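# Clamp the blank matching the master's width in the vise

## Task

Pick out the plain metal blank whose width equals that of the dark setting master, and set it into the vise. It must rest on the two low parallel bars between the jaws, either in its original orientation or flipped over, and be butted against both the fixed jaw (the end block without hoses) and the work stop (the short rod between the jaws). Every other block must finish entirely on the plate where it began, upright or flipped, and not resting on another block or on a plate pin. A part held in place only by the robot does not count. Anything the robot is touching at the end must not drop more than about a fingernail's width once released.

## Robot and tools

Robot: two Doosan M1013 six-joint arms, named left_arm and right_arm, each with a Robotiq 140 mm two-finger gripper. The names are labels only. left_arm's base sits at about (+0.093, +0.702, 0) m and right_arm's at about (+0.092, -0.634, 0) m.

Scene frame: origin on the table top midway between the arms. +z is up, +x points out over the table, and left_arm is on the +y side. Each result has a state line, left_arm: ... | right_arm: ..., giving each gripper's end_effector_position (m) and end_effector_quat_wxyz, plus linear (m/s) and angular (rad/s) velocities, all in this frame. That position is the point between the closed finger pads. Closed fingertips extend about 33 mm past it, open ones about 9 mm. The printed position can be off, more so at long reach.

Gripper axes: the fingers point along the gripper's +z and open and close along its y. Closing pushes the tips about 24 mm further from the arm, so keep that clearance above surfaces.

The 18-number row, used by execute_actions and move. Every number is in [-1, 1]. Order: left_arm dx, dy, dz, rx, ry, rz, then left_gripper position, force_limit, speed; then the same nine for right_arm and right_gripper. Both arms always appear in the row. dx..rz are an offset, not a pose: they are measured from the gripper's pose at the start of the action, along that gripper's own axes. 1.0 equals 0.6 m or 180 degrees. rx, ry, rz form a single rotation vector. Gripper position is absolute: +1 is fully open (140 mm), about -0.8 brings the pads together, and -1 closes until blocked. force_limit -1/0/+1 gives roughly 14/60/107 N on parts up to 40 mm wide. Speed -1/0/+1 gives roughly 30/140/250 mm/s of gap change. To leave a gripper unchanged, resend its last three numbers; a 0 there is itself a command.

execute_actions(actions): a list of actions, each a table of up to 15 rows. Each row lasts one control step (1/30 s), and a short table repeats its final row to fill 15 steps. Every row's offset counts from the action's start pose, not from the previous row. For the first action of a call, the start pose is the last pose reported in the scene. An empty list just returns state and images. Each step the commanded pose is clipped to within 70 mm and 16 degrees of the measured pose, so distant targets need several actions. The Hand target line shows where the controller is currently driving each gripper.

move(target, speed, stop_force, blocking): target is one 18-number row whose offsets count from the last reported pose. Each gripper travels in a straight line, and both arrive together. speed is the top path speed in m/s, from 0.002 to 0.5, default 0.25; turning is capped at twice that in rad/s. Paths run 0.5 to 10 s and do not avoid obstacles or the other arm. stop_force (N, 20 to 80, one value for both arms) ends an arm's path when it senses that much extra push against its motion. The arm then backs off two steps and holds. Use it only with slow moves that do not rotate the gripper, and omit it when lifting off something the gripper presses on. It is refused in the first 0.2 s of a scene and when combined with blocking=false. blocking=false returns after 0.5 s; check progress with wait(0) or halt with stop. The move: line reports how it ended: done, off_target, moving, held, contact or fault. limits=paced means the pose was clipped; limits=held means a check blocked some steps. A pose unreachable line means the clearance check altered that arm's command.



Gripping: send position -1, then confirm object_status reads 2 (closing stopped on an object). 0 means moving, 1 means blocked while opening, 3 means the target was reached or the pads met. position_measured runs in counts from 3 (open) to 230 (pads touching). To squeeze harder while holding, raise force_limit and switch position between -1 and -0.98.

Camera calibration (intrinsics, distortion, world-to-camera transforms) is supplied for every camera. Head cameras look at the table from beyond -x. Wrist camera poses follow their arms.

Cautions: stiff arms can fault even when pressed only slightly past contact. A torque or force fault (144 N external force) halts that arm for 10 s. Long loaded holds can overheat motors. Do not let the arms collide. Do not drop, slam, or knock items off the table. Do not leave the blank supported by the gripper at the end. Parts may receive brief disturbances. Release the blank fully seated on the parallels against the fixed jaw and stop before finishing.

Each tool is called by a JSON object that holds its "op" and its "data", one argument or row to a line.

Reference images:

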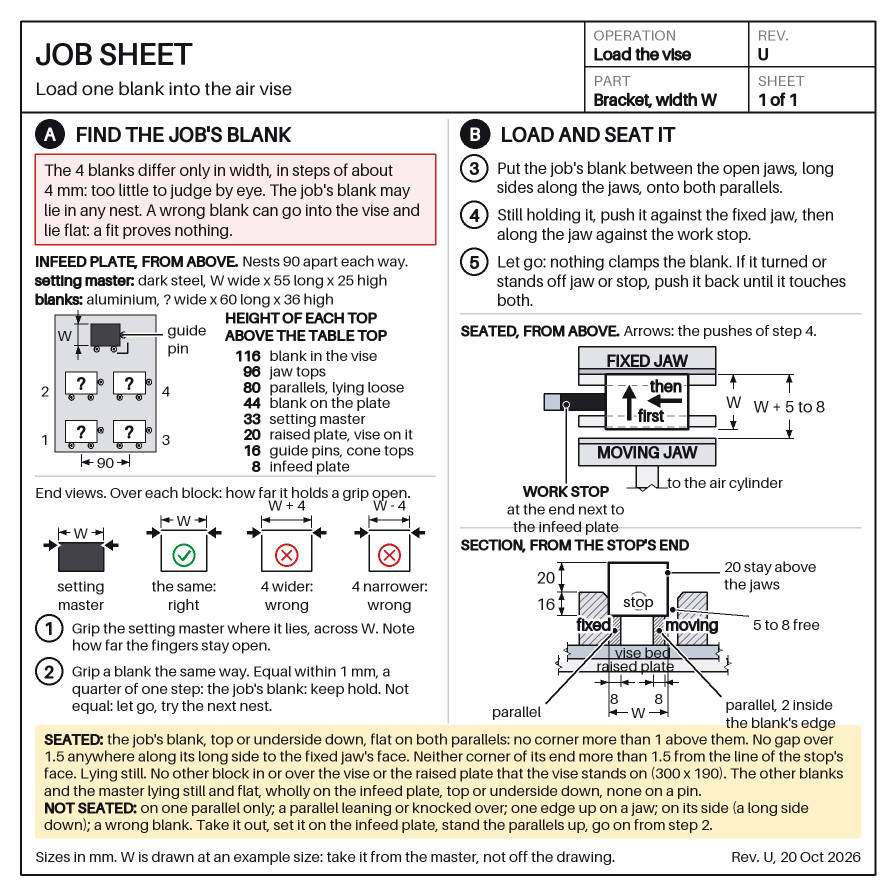

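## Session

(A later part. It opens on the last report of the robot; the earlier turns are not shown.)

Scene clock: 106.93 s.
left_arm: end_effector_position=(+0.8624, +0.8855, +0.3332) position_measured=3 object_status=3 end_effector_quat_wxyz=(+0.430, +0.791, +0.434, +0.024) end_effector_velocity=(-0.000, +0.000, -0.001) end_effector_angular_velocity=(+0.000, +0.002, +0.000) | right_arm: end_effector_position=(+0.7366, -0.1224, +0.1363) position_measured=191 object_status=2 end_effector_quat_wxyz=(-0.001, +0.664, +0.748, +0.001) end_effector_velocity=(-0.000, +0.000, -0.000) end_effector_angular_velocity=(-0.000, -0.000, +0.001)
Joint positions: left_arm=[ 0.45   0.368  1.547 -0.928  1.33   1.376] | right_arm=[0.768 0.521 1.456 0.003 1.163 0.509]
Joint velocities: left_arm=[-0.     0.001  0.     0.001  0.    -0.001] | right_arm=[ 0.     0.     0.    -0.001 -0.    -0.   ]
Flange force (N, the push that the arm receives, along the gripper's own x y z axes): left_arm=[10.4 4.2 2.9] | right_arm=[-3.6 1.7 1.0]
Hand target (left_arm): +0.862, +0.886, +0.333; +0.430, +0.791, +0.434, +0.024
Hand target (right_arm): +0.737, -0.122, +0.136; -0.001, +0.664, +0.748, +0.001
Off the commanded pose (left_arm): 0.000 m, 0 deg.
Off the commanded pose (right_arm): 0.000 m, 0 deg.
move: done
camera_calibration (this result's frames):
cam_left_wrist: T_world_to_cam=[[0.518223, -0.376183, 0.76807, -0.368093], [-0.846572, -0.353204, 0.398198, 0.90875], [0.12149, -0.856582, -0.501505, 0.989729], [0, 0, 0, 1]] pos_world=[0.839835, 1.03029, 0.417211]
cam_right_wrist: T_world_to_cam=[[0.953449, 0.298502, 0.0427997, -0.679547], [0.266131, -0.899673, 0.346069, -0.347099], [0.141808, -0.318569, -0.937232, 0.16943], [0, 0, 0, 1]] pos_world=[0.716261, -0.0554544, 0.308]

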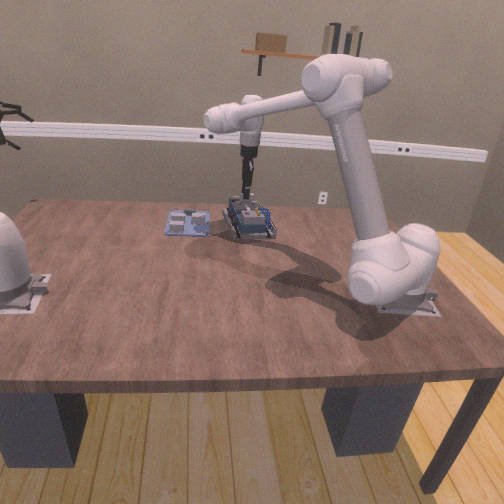

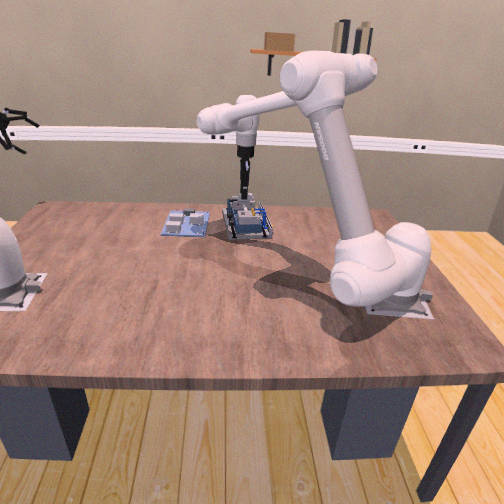

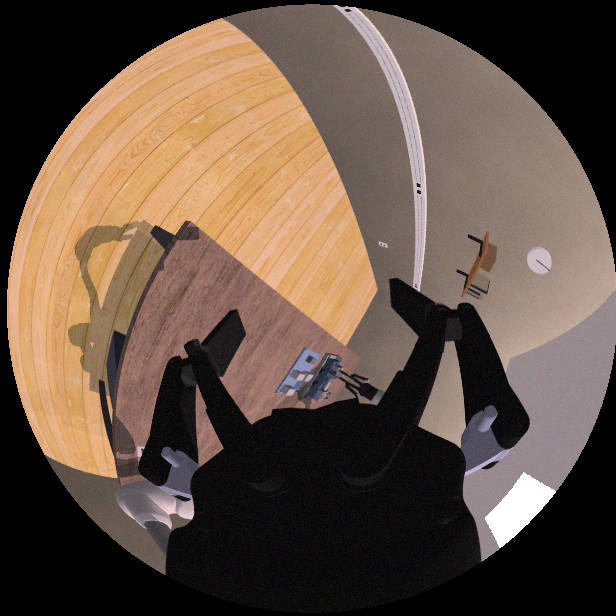

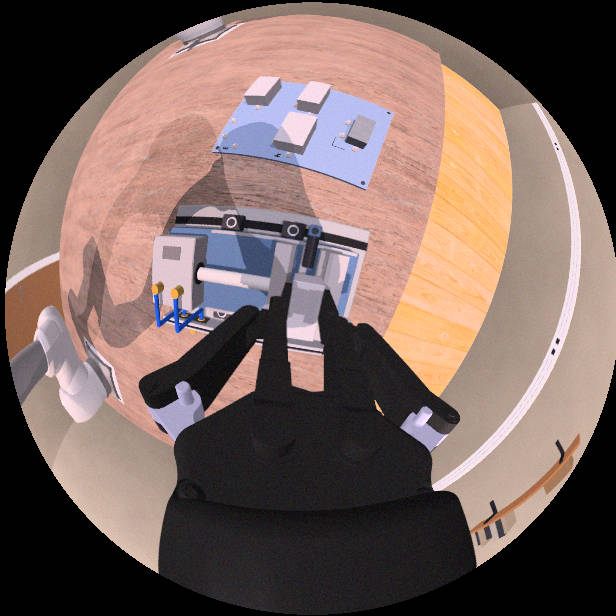

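{"op": "move", "data": {
  "target": [0,0,0,0,0,0,1,0,0,0,0.012,0,0,0,0,-0.98,0.2,-0.5],
  "speed": 0.004,
  "stop_force": 20
}}

Scene clock: 110.93 s.
left_arm: end_effector_position=(+0.8624, +0.8855, +0.3332) position_measured=3 object_status=3 end_effector_quat_wxyz=(+0.430, +0.791, +0.434, +0.024) end_effector_velocity=(-0.000, -0.000, -0.000) end_effector_angular_velocity=(-0.001, +0.001, -0.000) | right_arm: end_effector_position=(+0.7383, -0.1222, +0.1360) position_measured=191 object_status=2 end_effector_quat_wxyz=(-0.001, +0.664, +0.748, +0.001) end_effector_velocity=(-0.001, +0.000, -0.000) end_effector_angular_velocity=(-0.000, -0.000, +0.002)
Joint positions: left_arm=[ 0.45   0.368  1.547 -0.928  1.33   1.376] | right_arm=[0.767 0.524 1.453 0.003 1.164 0.508]
Joint velocities: left_arm=[-0.     0.     0.     0.     0.001 -0.001] | right_arm=[ 0.001 -0.001  0.002 -0.    -0.001 -0.   ]
Flange force (N, the push that the arm receives, along the gripper's own x y z axes): left_arm=[8.2 5.3 1.7] | right_arm=[-3.4 -29.3 -10.0]
Hand target (left_arm): +0.862, +0.886, +0.333; +0.430, +0.791, +0.434, +0.024
Hand target (right_arm): +0.738, -0.122, +0.136; -0.001, +0.664, +0.748, +0.001
Off the commanded pose (left_arm): 0.000 m, 0 deg.
Off the commanded pose (right_arm): 0.005 m, 0 deg.
move: contact (right_arm)
camera_calibration (this result's frames):
cam_left_wrist: T_world_to_cam=[[0.518223, -0.376183, 0.76807, -0.368093], [-0.846572, -0.353204, 0.398198, 0.90875], [0.12149, -0.856582, -0.501505, 0.989729], [0, 0, 0, 1]] pos_world=[0.839835, 1.03029, 0.417211]
cam_right_wrist: T_world_to_cam=[[0.953441, 0.298596, 0.0423186, -0.681167], [0.266371, -0.899592, 0.346094, -0.34745], [0.141412, -0.318708, -0.937245, 0.169304], [0, 0, 0, 1]] pos_world=[0.718062, -0.0552106, 0.307756]

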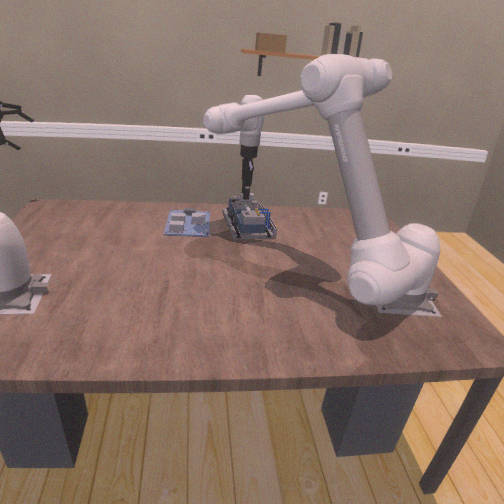

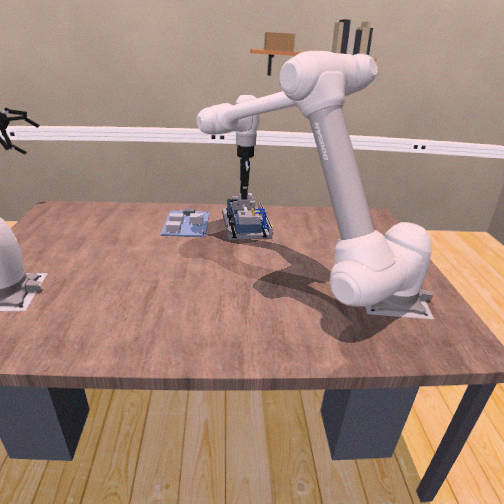

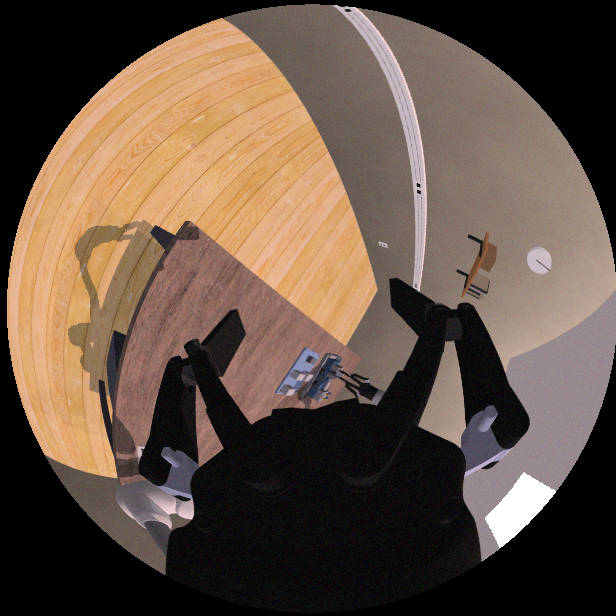

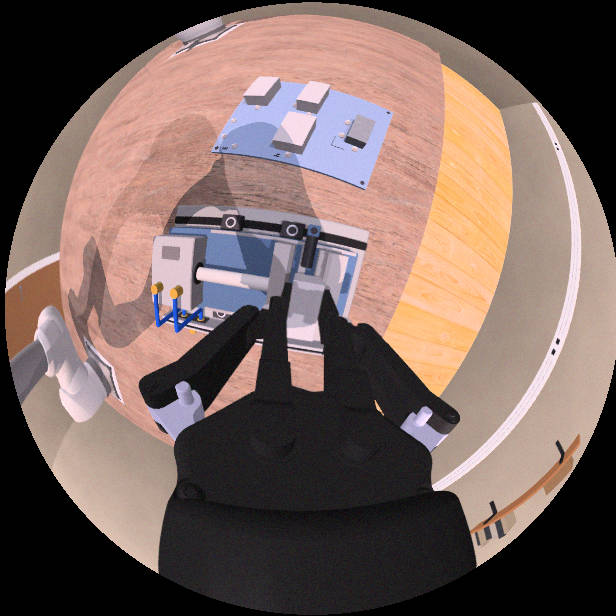

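Back off slightly, then slide to the stop.

{"op": "move", "data": {
  "target": [0,0,0,0,0,0,1,0,0,0.008,-0.001,0.002,0,0,0,-0.98,0.2,-0.5],
  "speed": 0.01
}}

{"op": "move", "data": {
  "target": [0,0,0,0,0,0,1,0,0,0.025,0,0,0,0,0,-0.98,0.2,-0.5],
  "speed": 0.004,
  "stop_force": 20
}}

{"op": "zoom_image", "data": {
  "camera": "cam_right_wrist",
  "region": [240, 215, 380, 355]
}}

Scene clock: 117.93 s.
left_arm: end_effector_position=(+0.8624, +0.8855, +0.3332) position_measured=3 object_status=3 end_effector_quat_wxyz=(+0.430, +0.791, +0.434, +0.024) end_effector_velocity=(-0.000, +0.000, +0.000) end_effector_angular_velocity=(-0.000, +0.001, +0.001) | right_arm: end_effector_position=(+0.7372, -0.1175, +0.1349) position_measured=191 object_status=2 end_effector_quat_wxyz=(-0.001, +0.664, +0.748, +0.001) end_effector_velocity=(-0.000, +0.000, -0.000) end_effector_angular_velocity=(+0.000, +0.000, -0.001)
Joint positions: left_arm=[ 0.45   0.368  1.547 -0.928  1.33   1.376] | right_arm=[0.773 0.528 1.449 0.003 1.164 0.513]
Joint velocities: left_arm=[ 0.001 -0.     0.     0.     0.001 -0.001] | right_arm=[ 0.001  0.    -0.     0.001  0.     0.001]
Flange force (N, the push that the arm receives, along the gripper's own x y z axes): left_arm=[6.0 4.8 0.8] | right_arm=[-4.0 -2.6 0.2]
Hand target (left_arm): +0.862, +0.886, +0.333; +0.430, +0.791, +0.434, +0.024
Hand target (right_arm): +0.737, -0.118, +0.135; -0.001, +0.664, +0.748, +0.001
Off the commanded pose (left_arm): 0.000 m, 0 deg.
Off the commanded pose (right_arm): 0.000 m, 0 deg.
move: done
camera_calibration (this result's frames):
cam_left_wrist: T_world_to_cam=[[0.518224, -0.376183, 0.76807, -0.368092], [-0.846572, -0.353204, 0.398199, 0.90875], [0.12149, -0.856582, -0.501505, 0.989729], [0, 0, 0, 1]] pos_world=[0.839835, 1.03029, 0.417211]
cam_right_wrist: T_world_to_cam=[[0.953428, 0.298617, 0.0424528, -0.681451], [0.266345, -0.899594, 0.346107, -0.342507], [0.141544, -0.318681, -0.937234, 0.16978], [0, 0, 0, 1]] pos_world=[0.716908, -0.0505189, 0.306597]

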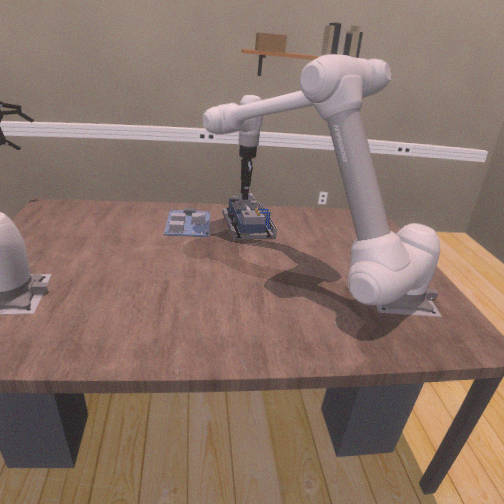

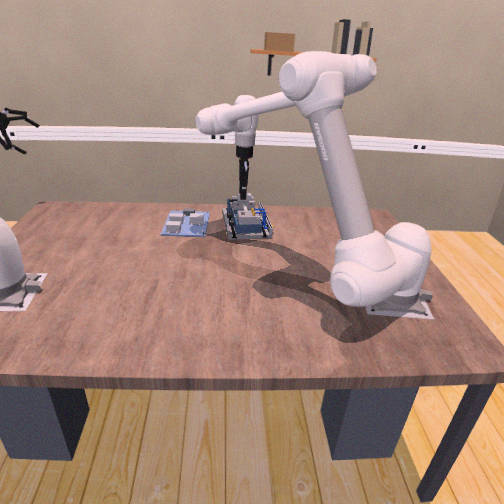

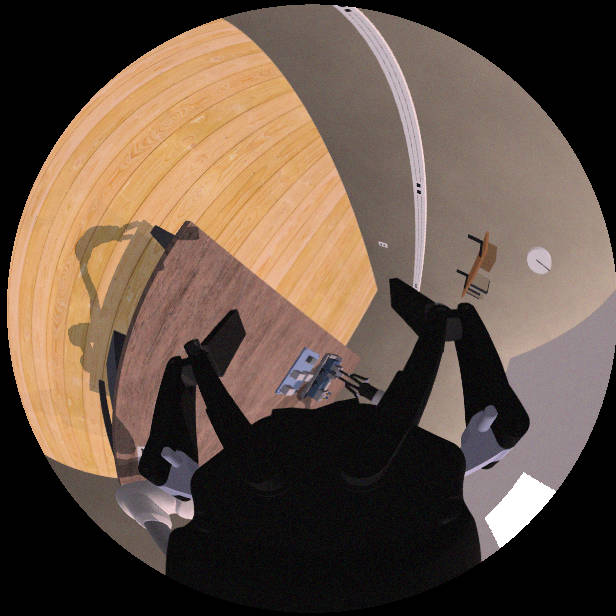

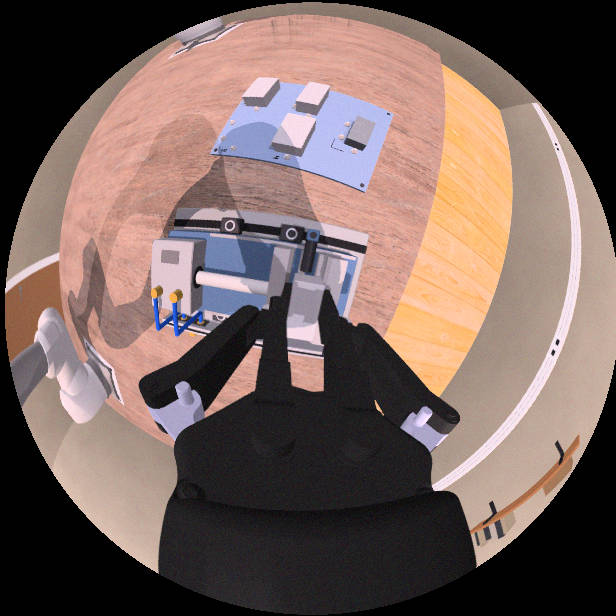

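Scene clock: 119.67 s.
left_arm: end_effector_position=(+0.8624, +0.8855, +0.3332) position_measured=3 object_status=3 end_effector_quat_wxyz=(+0.430, +0.791, +0.434, +0.024) end_effector_velocity=(+0.000, -0.000, -0.001) end_effector_angular_velocity=(-0.000, +0.001, -0.000) | right_arm: end_effector_position=(+0.7366, -0.1120, +0.1348) position_measured=191 object_status=2 end_effector_quat_wxyz=(-0.001, +0.664, +0.748, +0.001) end_effector_velocity=(+0.000, -0.001, -0.001) end_effector_angular_velocity=(+0.001, -0.001, +0.001)
Joint positions: left_arm=[ 0.45   0.368  1.547 -0.928  1.33   1.376] | right_arm=[0.779 0.532 1.442 0.002 1.167 0.52 ]
Joint velocities: left_arm=[-0.     0.001 -0.     0.    -0.    -0.   ] | right_arm=[-0.001 -0.     0.003  0.    -0.004 -0.003]
Flange force (N, the push that the arm receives, along the gripper's own x y z axes): left_arm=[7.4 2.4 1.5] | right_arm=[-29.1 -6.6 -11.4]
Hand target (left_arm): +0.862, +0.886, +0.333; +0.430, +0.791, +0.434, +0.024
Hand target (right_arm): +0.737, -0.112, +0.135; -0.001, +0.664, +0.748, +0.001
Off the commanded pose (left_arm): 0.000 m, 0 deg.
Off the commanded pose (right_arm): 0.009 m, 0 deg.
move: contact (right_arm)
camera_calibration (this result's frames):
cam_left_wrist: T_world_to_cam=[[0.518223, -0.376183, 0.76807, -0.368093], [-0.846572, -0.353204, 0.398198, 0.90875], [0.12149, -0.856582, -0.501505, 0.989729], [0, 0, 0, 1]] pos_world=[0.839835, 1.03029, 0.417211]
cam_right_wrist: T_world_to_cam=[[0.95344, 0.298594, 0.0423549, -0.682542], [0.266293, -0.899453, 0.346514, -0.337342], [0.141563, -0.319101, -0.937088, 0.171495], [0, 0, 0, 1]] pos_world=[0.716317, -0.0448964, 0.306509]

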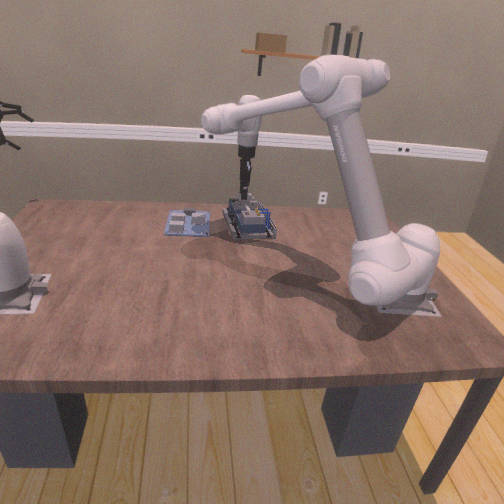

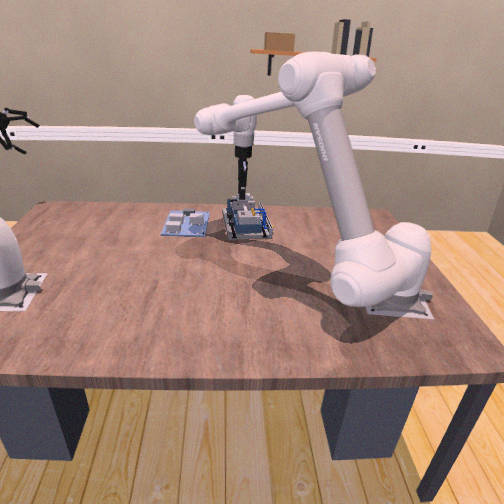

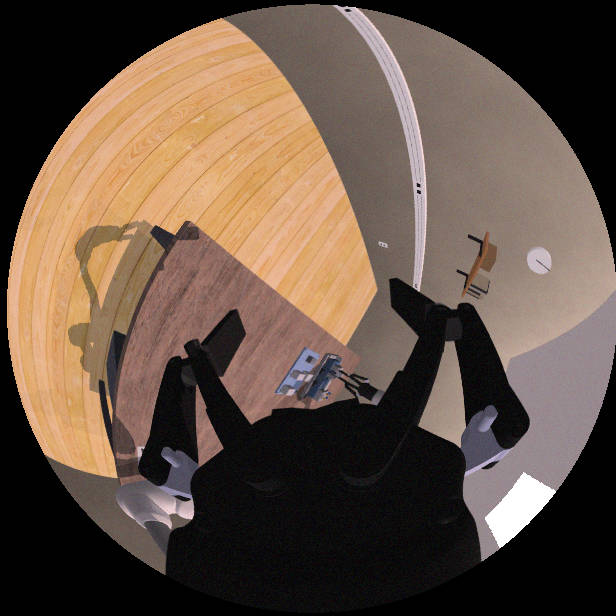

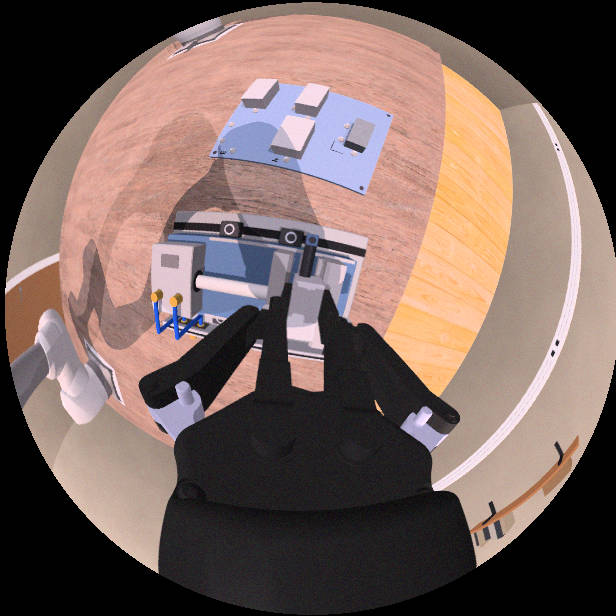

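Region (240, 215, 380, 355) of cam_right_wrist's 616x616 image, scaled by 3.600, with more detail than that image has.

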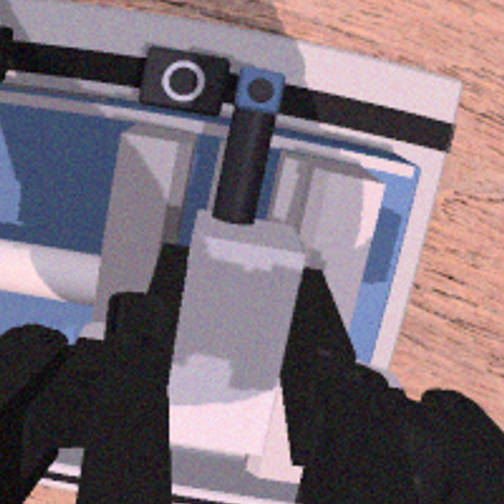

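{"op": "move", "data": {
  "target": [0,0,0,0,0,0,1,0,0,-0.0008,0,0,0,0,0,-0.98,0.2,-0.5],
  "speed": 0.004
}}

{"op": "move", "data": {
  "target": [0,0,0,0,0,0,1,0,0,0,0,0.012,0,0,0,-0.98,0.2,-0.5],
  "speed": 0.003,
  "stop_force": 20
}}

Scene clock: 125.03 s.
left_arm: end_effector_position=(+0.8624, +0.8855, +0.3332) position_measured=3 object_status=3 end_effector_quat_wxyz=(+0.430, +0.791, +0.434, +0.024) end_effector_velocity=(+0.000, +0.001, -0.000) end_effector_angular_velocity=(+0.001, -0.001, +0.001) | right_arm: end_effector_position=(+0.7366, -0.1124, +0.1349) position_measured=191 object_status=2 end_effector_quat_wxyz=(-0.001, +0.664, +0.748, +0.001) end_effector_velocity=(+0.001, -0.001, +0.001) end_effector_angular_velocity=(+0.001, -0.001, -0.001)
Joint positions: left_arm=[ 0.45   0.368  1.547 -0.928  1.33   1.376] | right_arm=[0.778 0.532 1.442 0.002 1.167 0.519]
Joint velocities: left_arm=[ 0.001  0.    -0.     0.    -0.001  0.001] | right_arm=[-0.001 -0.    -0.001 -0.    -0.    -0.   ]
Flange force (N, the push that the arm receives, along the gripper's own x y z axes): left_arm=[7.7 3.9 0.9] | right_arm=[-11.8 -0.6 2.9]
Hand target (left_arm): +0.862, +0.886, +0.333; +0.430, +0.791, +0.434, +0.024
Hand target (right_arm): +0.737, -0.112, +0.135; -0.001, +0.664, +0.748, +0.001
Off the commanded pose (left_arm): 0.000 m, 0 deg.
Off the commanded pose (right_arm): 0.000 m, 0 deg.
move: done
camera_calibration (this result's frames):
cam_left_wrist: T_world_to_cam=[[0.518223, -0.376183, 0.76807, -0.368093], [-0.846572, -0.353204, 0.398198, 0.90875], [0.12149, -0.856582, -0.501505, 0.989729], [0, 0, 0, 1]] pos_world=[0.839835, 1.03029, 0.417211]
cam_right_wrist: T_world_to_cam=[[0.953456, 0.298542, 0.0423536, -0.682456], [0.26627, -0.899524, 0.346348, -0.337698], [0.141498, -0.31895, -0.93715, 0.171466], [0, 0, 0, 1]] pos_world=[0.716349, -0.0453364, 0.306555]

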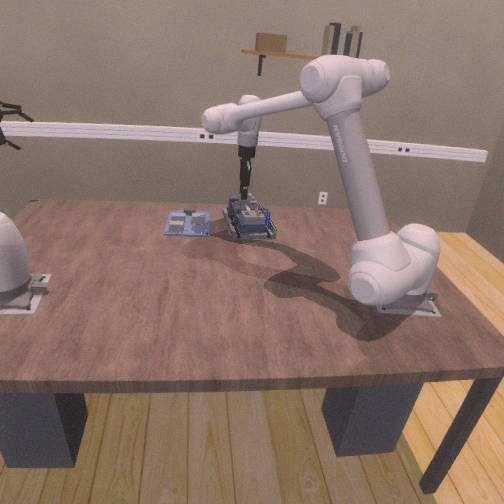

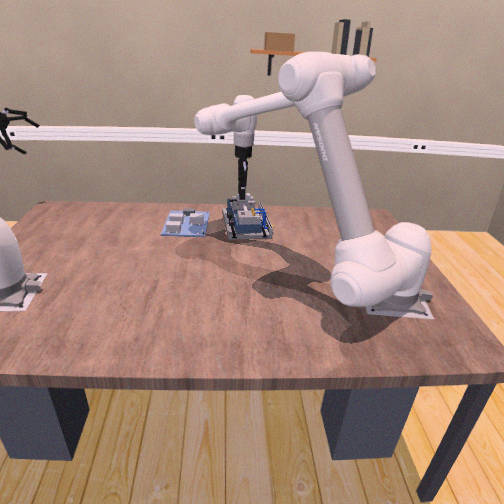

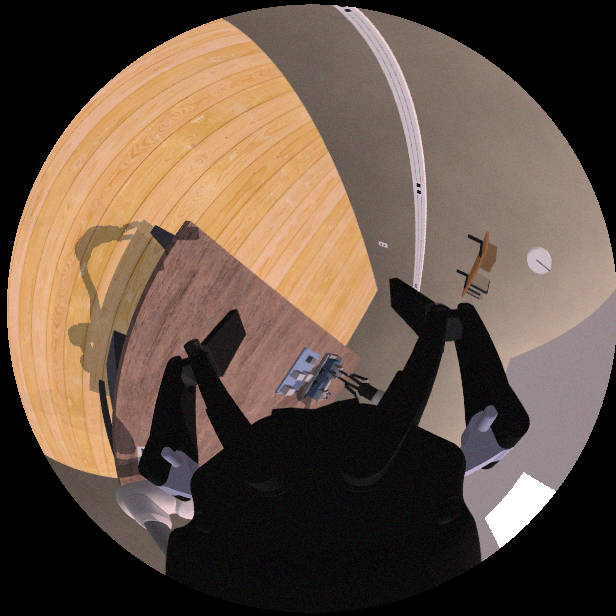

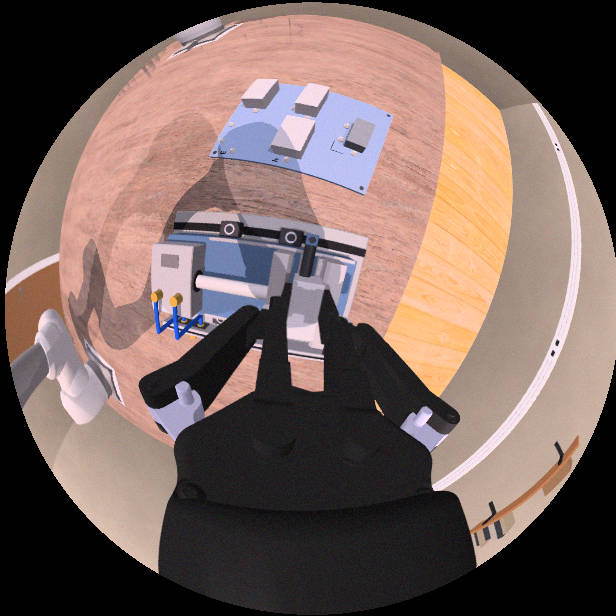

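Scene clock: 126.37 s.
left_arm: end_effector_position=(+0.8624, +0.8855, +0.3332) position_measured=3 object_status=3 end_effector_quat_wxyz=(+0.430, +0.791, +0.434, +0.024) end_effector_velocity=(-0.001, +0.000, +0.001) end_effector_angular_velocity=(+0.001, -0.001, -0.001) | right_arm: end_effector_position=(+0.7366, -0.1124, +0.1318) position_measured=191 object_status=2 end_effector_quat_wxyz=(-0.001, +0.664, +0.748, +0.001) end_effector_velocity=(+0.001, +0.000, +0.001) end_effector_angular_velocity=(+0.000, -0.001, -0.000)
Joint positions: left_arm=[ 0.45   0.368  1.547 -0.928  1.33   1.376] | right_arm=[0.778 0.534 1.445 0.002 1.162 0.519]
Joint velocities: left_arm=[ 0.    -0.001  0.     0.001  0.001  0.001] | right_arm=[-0.    -0.    -0.001 -0.     0.001 -0.   ]
Flange force (N, the push that the arm receives, along the gripper's own x y z axes): left_arm=[9.2 5.2 2.0] | right_arm=[-16.9 -7.0 -30.5]
Hand target (left_arm): +0.862, +0.886, +0.333; +0.430, +0.791, +0.434, +0.024
Hand target (right_arm): +0.737, -0.112, +0.132; -0.001, +0.664, +0.748, +0.001
Off the commanded pose (left_arm): 0.000 m, 0 deg.
Off the commanded pose (right_arm): 0.004 m, 0 deg.
move: contact (right_arm)
camera_calibration (this result's frames):
cam_left_wrist: T_world_to_cam=[[0.518224, -0.376183, 0.76807, -0.368093], [-0.846572, -0.353204, 0.398199, 0.90875], [0.12149, -0.856582, -0.501505, 0.989729], [0, 0, 0, 1]] pos_world=[0.839835, 1.03029, 0.417211]
cam_right_wrist: T_world_to_cam=[[0.95346, 0.298537, 0.0423021, -0.682252], [0.266278, -0.899513, 0.34637, -0.336678], [0.141456, -0.318986, -0.937144, 0.168629], [0, 0, 0, 1]] pos_world=[0.716297, -0.0453782, 0.303505]

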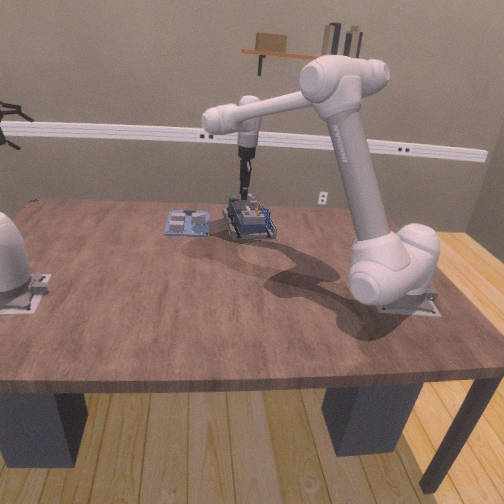

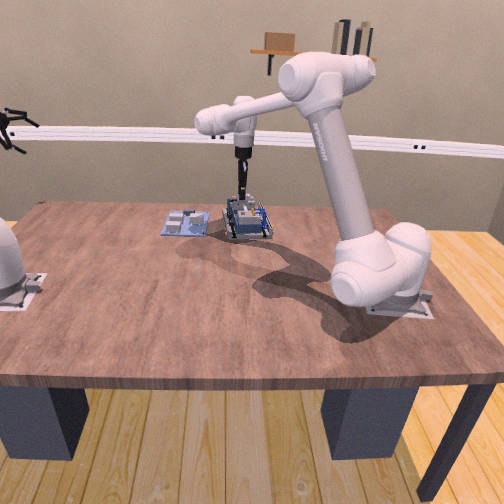

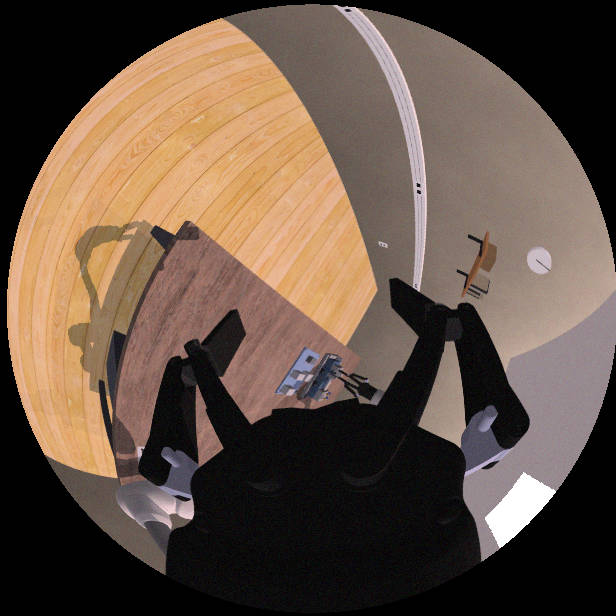

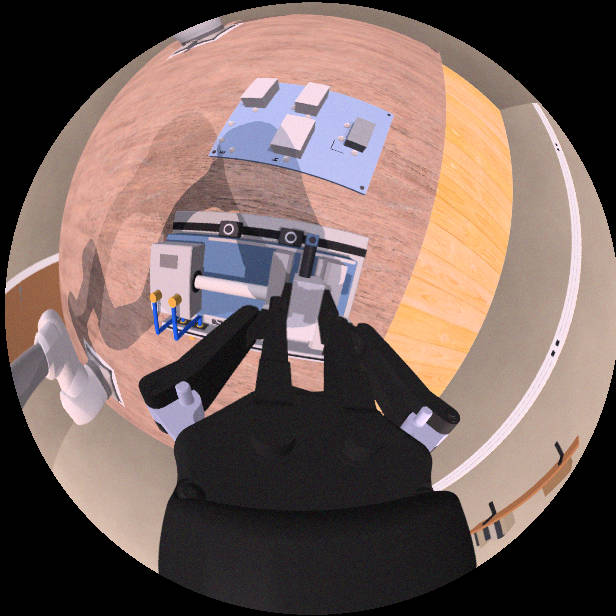

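{"op": "execute_actions", "data": {
  "actions": [
    [[0,0,0,0,0,0,1,0,0,0,0,0,0,0,0,-0.38,0.2,-0.8]],
    [[0,0,0,0,0,0,1,0,0,-0.006,0.002,-0.001,0,0,0,-0.38,0.2,-0.8]]
  ]
}}

{"op": "move", "data": {
  "target": [0,0,0,0,0,0,1,0,0,0,0.012,0,0,0,0,-0.38,0.2,-0.8],
  "speed": 0.004,
  "stop_force": 20
}}

{"op": "zoom_image", "data": {
  "camera": "cam_right_wrist",
  "region": [240, 215, 380, 355]
}}

Scene clock: 134.63 s.
left_arm: end_effector_position=(+0.8624, +0.8855, +0.3332) position_measured=3 object_status=3 end_effector_quat_wxyz=(+0.430, +0.791, +0.434, +0.024) end_effector_velocity=(-0.000, -0.001, +0.000) end_effector_angular_velocity=(+0.000, +0.000, -0.001) | right_arm: end_effector_position=(+0.7382, -0.1159, +0.1324) position_measured=177 object_status=3 end_effector_quat_wxyz=(-0.001, +0.664, +0.748, +0.001) end_effector_velocity=(-0.000, +0.000, +0.000) end_effector_angular_velocity=(+0.000, -0.000, +0.000)
Joint positions: left_arm=[ 0.45   0.368  1.547 -0.928  1.33   1.376] | right_arm=[0.774 0.532 1.447 0.002 1.162 0.514]
Joint velocities: left_arm=[-0.001 -0.     0.     0.     0.    -0.001] | right_arm=[ 0.    -0.    -0.     0.     0.    -0.001]
Flange force (N, the push that the arm receives, along the gripper's own x y z axes): left_arm=[7.7 3.6 1.6] | right_arm=[-4.4 2.6 -0.3]
Flange force at the end of the 1st action (N, along the gripper's axes at the end of the call): left_arm=[5.5 3.3 1.0] | right_arm=[-1.0 4.2 0.3]
Hand target (left_arm): +0.862, +0.886, +0.333; +0.430, +0.791, +0.434, +0.024
Hand target (right_arm): +0.738, -0.116, +0.132; -0.001, +0.664, +0.748, +0.001
Off the commanded pose (left_arm): 0.000 m, 0 deg.
Off the commanded pose (right_arm): 0.000 m, 0 deg.
camera_calibration (this result's frames):
cam_left_wrist: T_world_to_cam=[[0.518223, -0.376183, 0.76807, -0.368093], [-0.846572, -0.353204, 0.398199, 0.90875], [0.12149, -0.856582, -0.501505, 0.989729], [0, 0, 0, 1]] pos_world=[0.839835, 1.03029, 0.417211]
cam_right_wrist: T_world_to_cam=[[0.953448, 0.298574, 0.0423157, -0.682787], [0.26631, -0.899506, 0.346364, -0.340424], [0.141479, -0.31897, -0.937145, 0.167863], [0, 0, 0, 1]] pos_world=[0.717911, -0.0488076, 0.304115]

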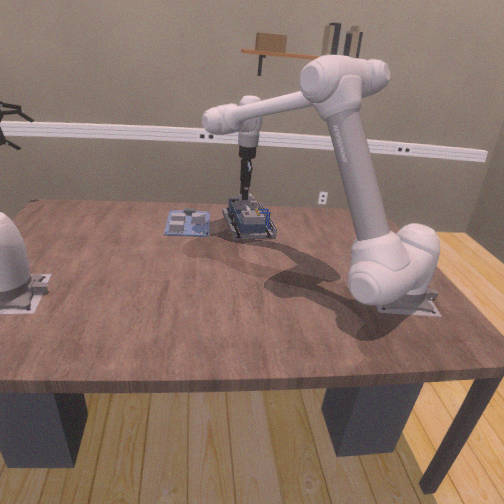

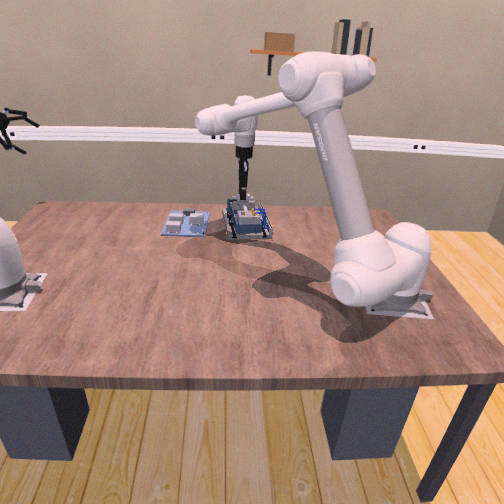

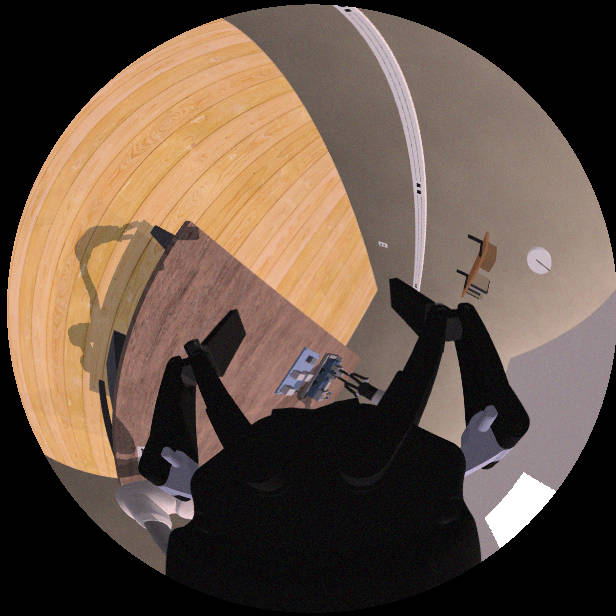

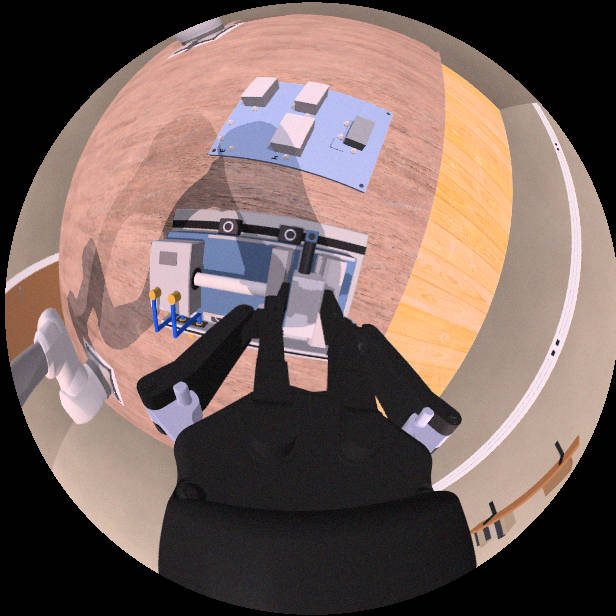

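Scene clock: 135.60 s.
left_arm: end_effector_position=(+0.8624, +0.8855, +0.3332) position_measured=3 object_status=3 end_effector_quat_wxyz=(+0.430, +0.791, +0.434, +0.024) end_effector_velocity=(-0.000, +0.001, -0.000) end_effector_angular_velocity=(+0.000, -0.000, +0.000) | right_arm: end_effector_position=(+0.7407, -0.1155, +0.1323) position_measured=177 object_status=3 end_effector_quat_wxyz=(-0.001, +0.664, +0.748, +0.000) end_effector_velocity=(-0.000, -0.000, +0.000) end_effector_angular_velocity=(+0.001, -0.001, +0.000)
Joint positions: left_arm=[ 0.45   0.368  1.547 -0.928  1.33   1.376] | right_arm=[0.772 0.536 1.441 0.003 1.164 0.513]
Joint velocities: left_arm=[ 0.001  0.    -0.     0.     0.     0.001] | right_arm=[-0.    -0.002  0.002  0.    -0.002 -0.001]
Flange force (N, the push that the arm receives, along the gripper's own x y z axes): left_arm=[6.1 4.2 2.3] | right_arm=[-3.1 -18.3 -22.3]
Hand target (left_arm): +0.862, +0.886, +0.333; +0.430, +0.791, +0.434, +0.024
Hand target (right_arm): +0.741, -0.116, +0.132; -0.001, +0.664, +0.748, +0.001
Off the commanded pose (left_arm): 0.000 m, 0 deg.
Off the commanded pose (right_arm): 0.005 m, 0 deg.
move: contact (right_arm)
camera_calibration (this result's frames):
cam_left_wrist: T_world_to_cam=[[0.518223, -0.376183, 0.76807, -0.368093], [-0.846572, -0.353204, 0.398198, 0.90875], [0.12149, -0.856582, -0.501505, 0.989729], [0, 0, 0, 1]] pos_world=[0.839835, 1.03029, 0.417211]
cam_right_wrist: T_world_to_cam=[[0.953446, 0.298624, 0.0419943, -0.685268], [0.266472, -0.899489, 0.346284, -0.340893], [0.141182, -0.318973, -0.937189, 0.167725], [0, 0, 0, 1]] pos_world=[0.720525, -0.0484924, 0.304013]

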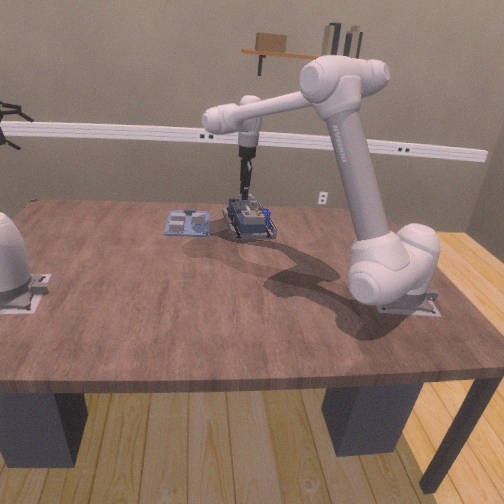

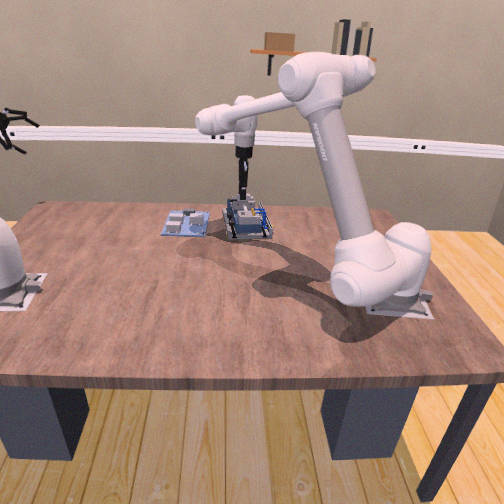

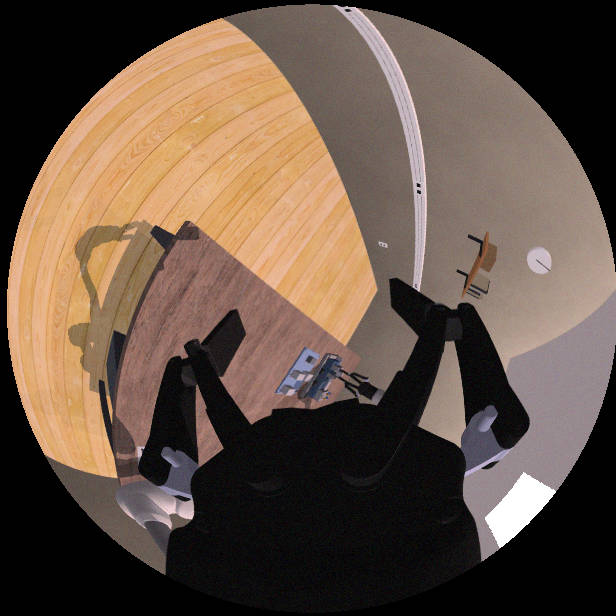

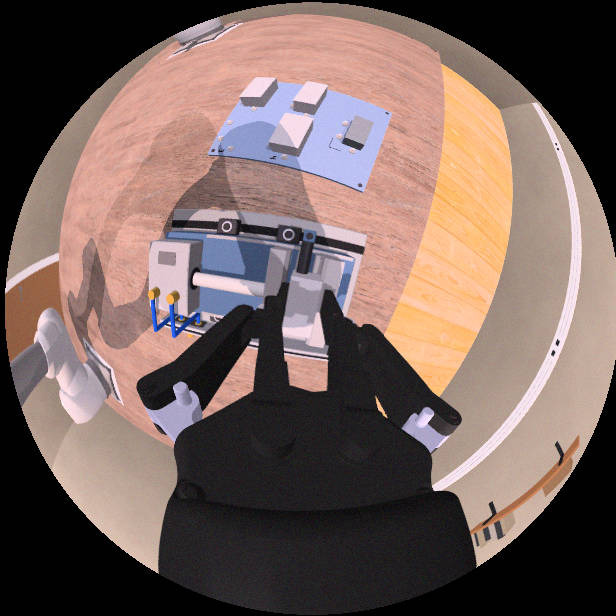

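Region (240, 215, 380, 355) of cam_right_wrist's 616x616 image, scaled by 3.600, with more detail than that image has.

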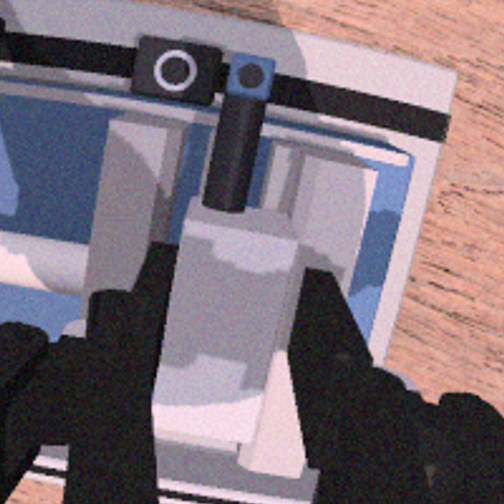

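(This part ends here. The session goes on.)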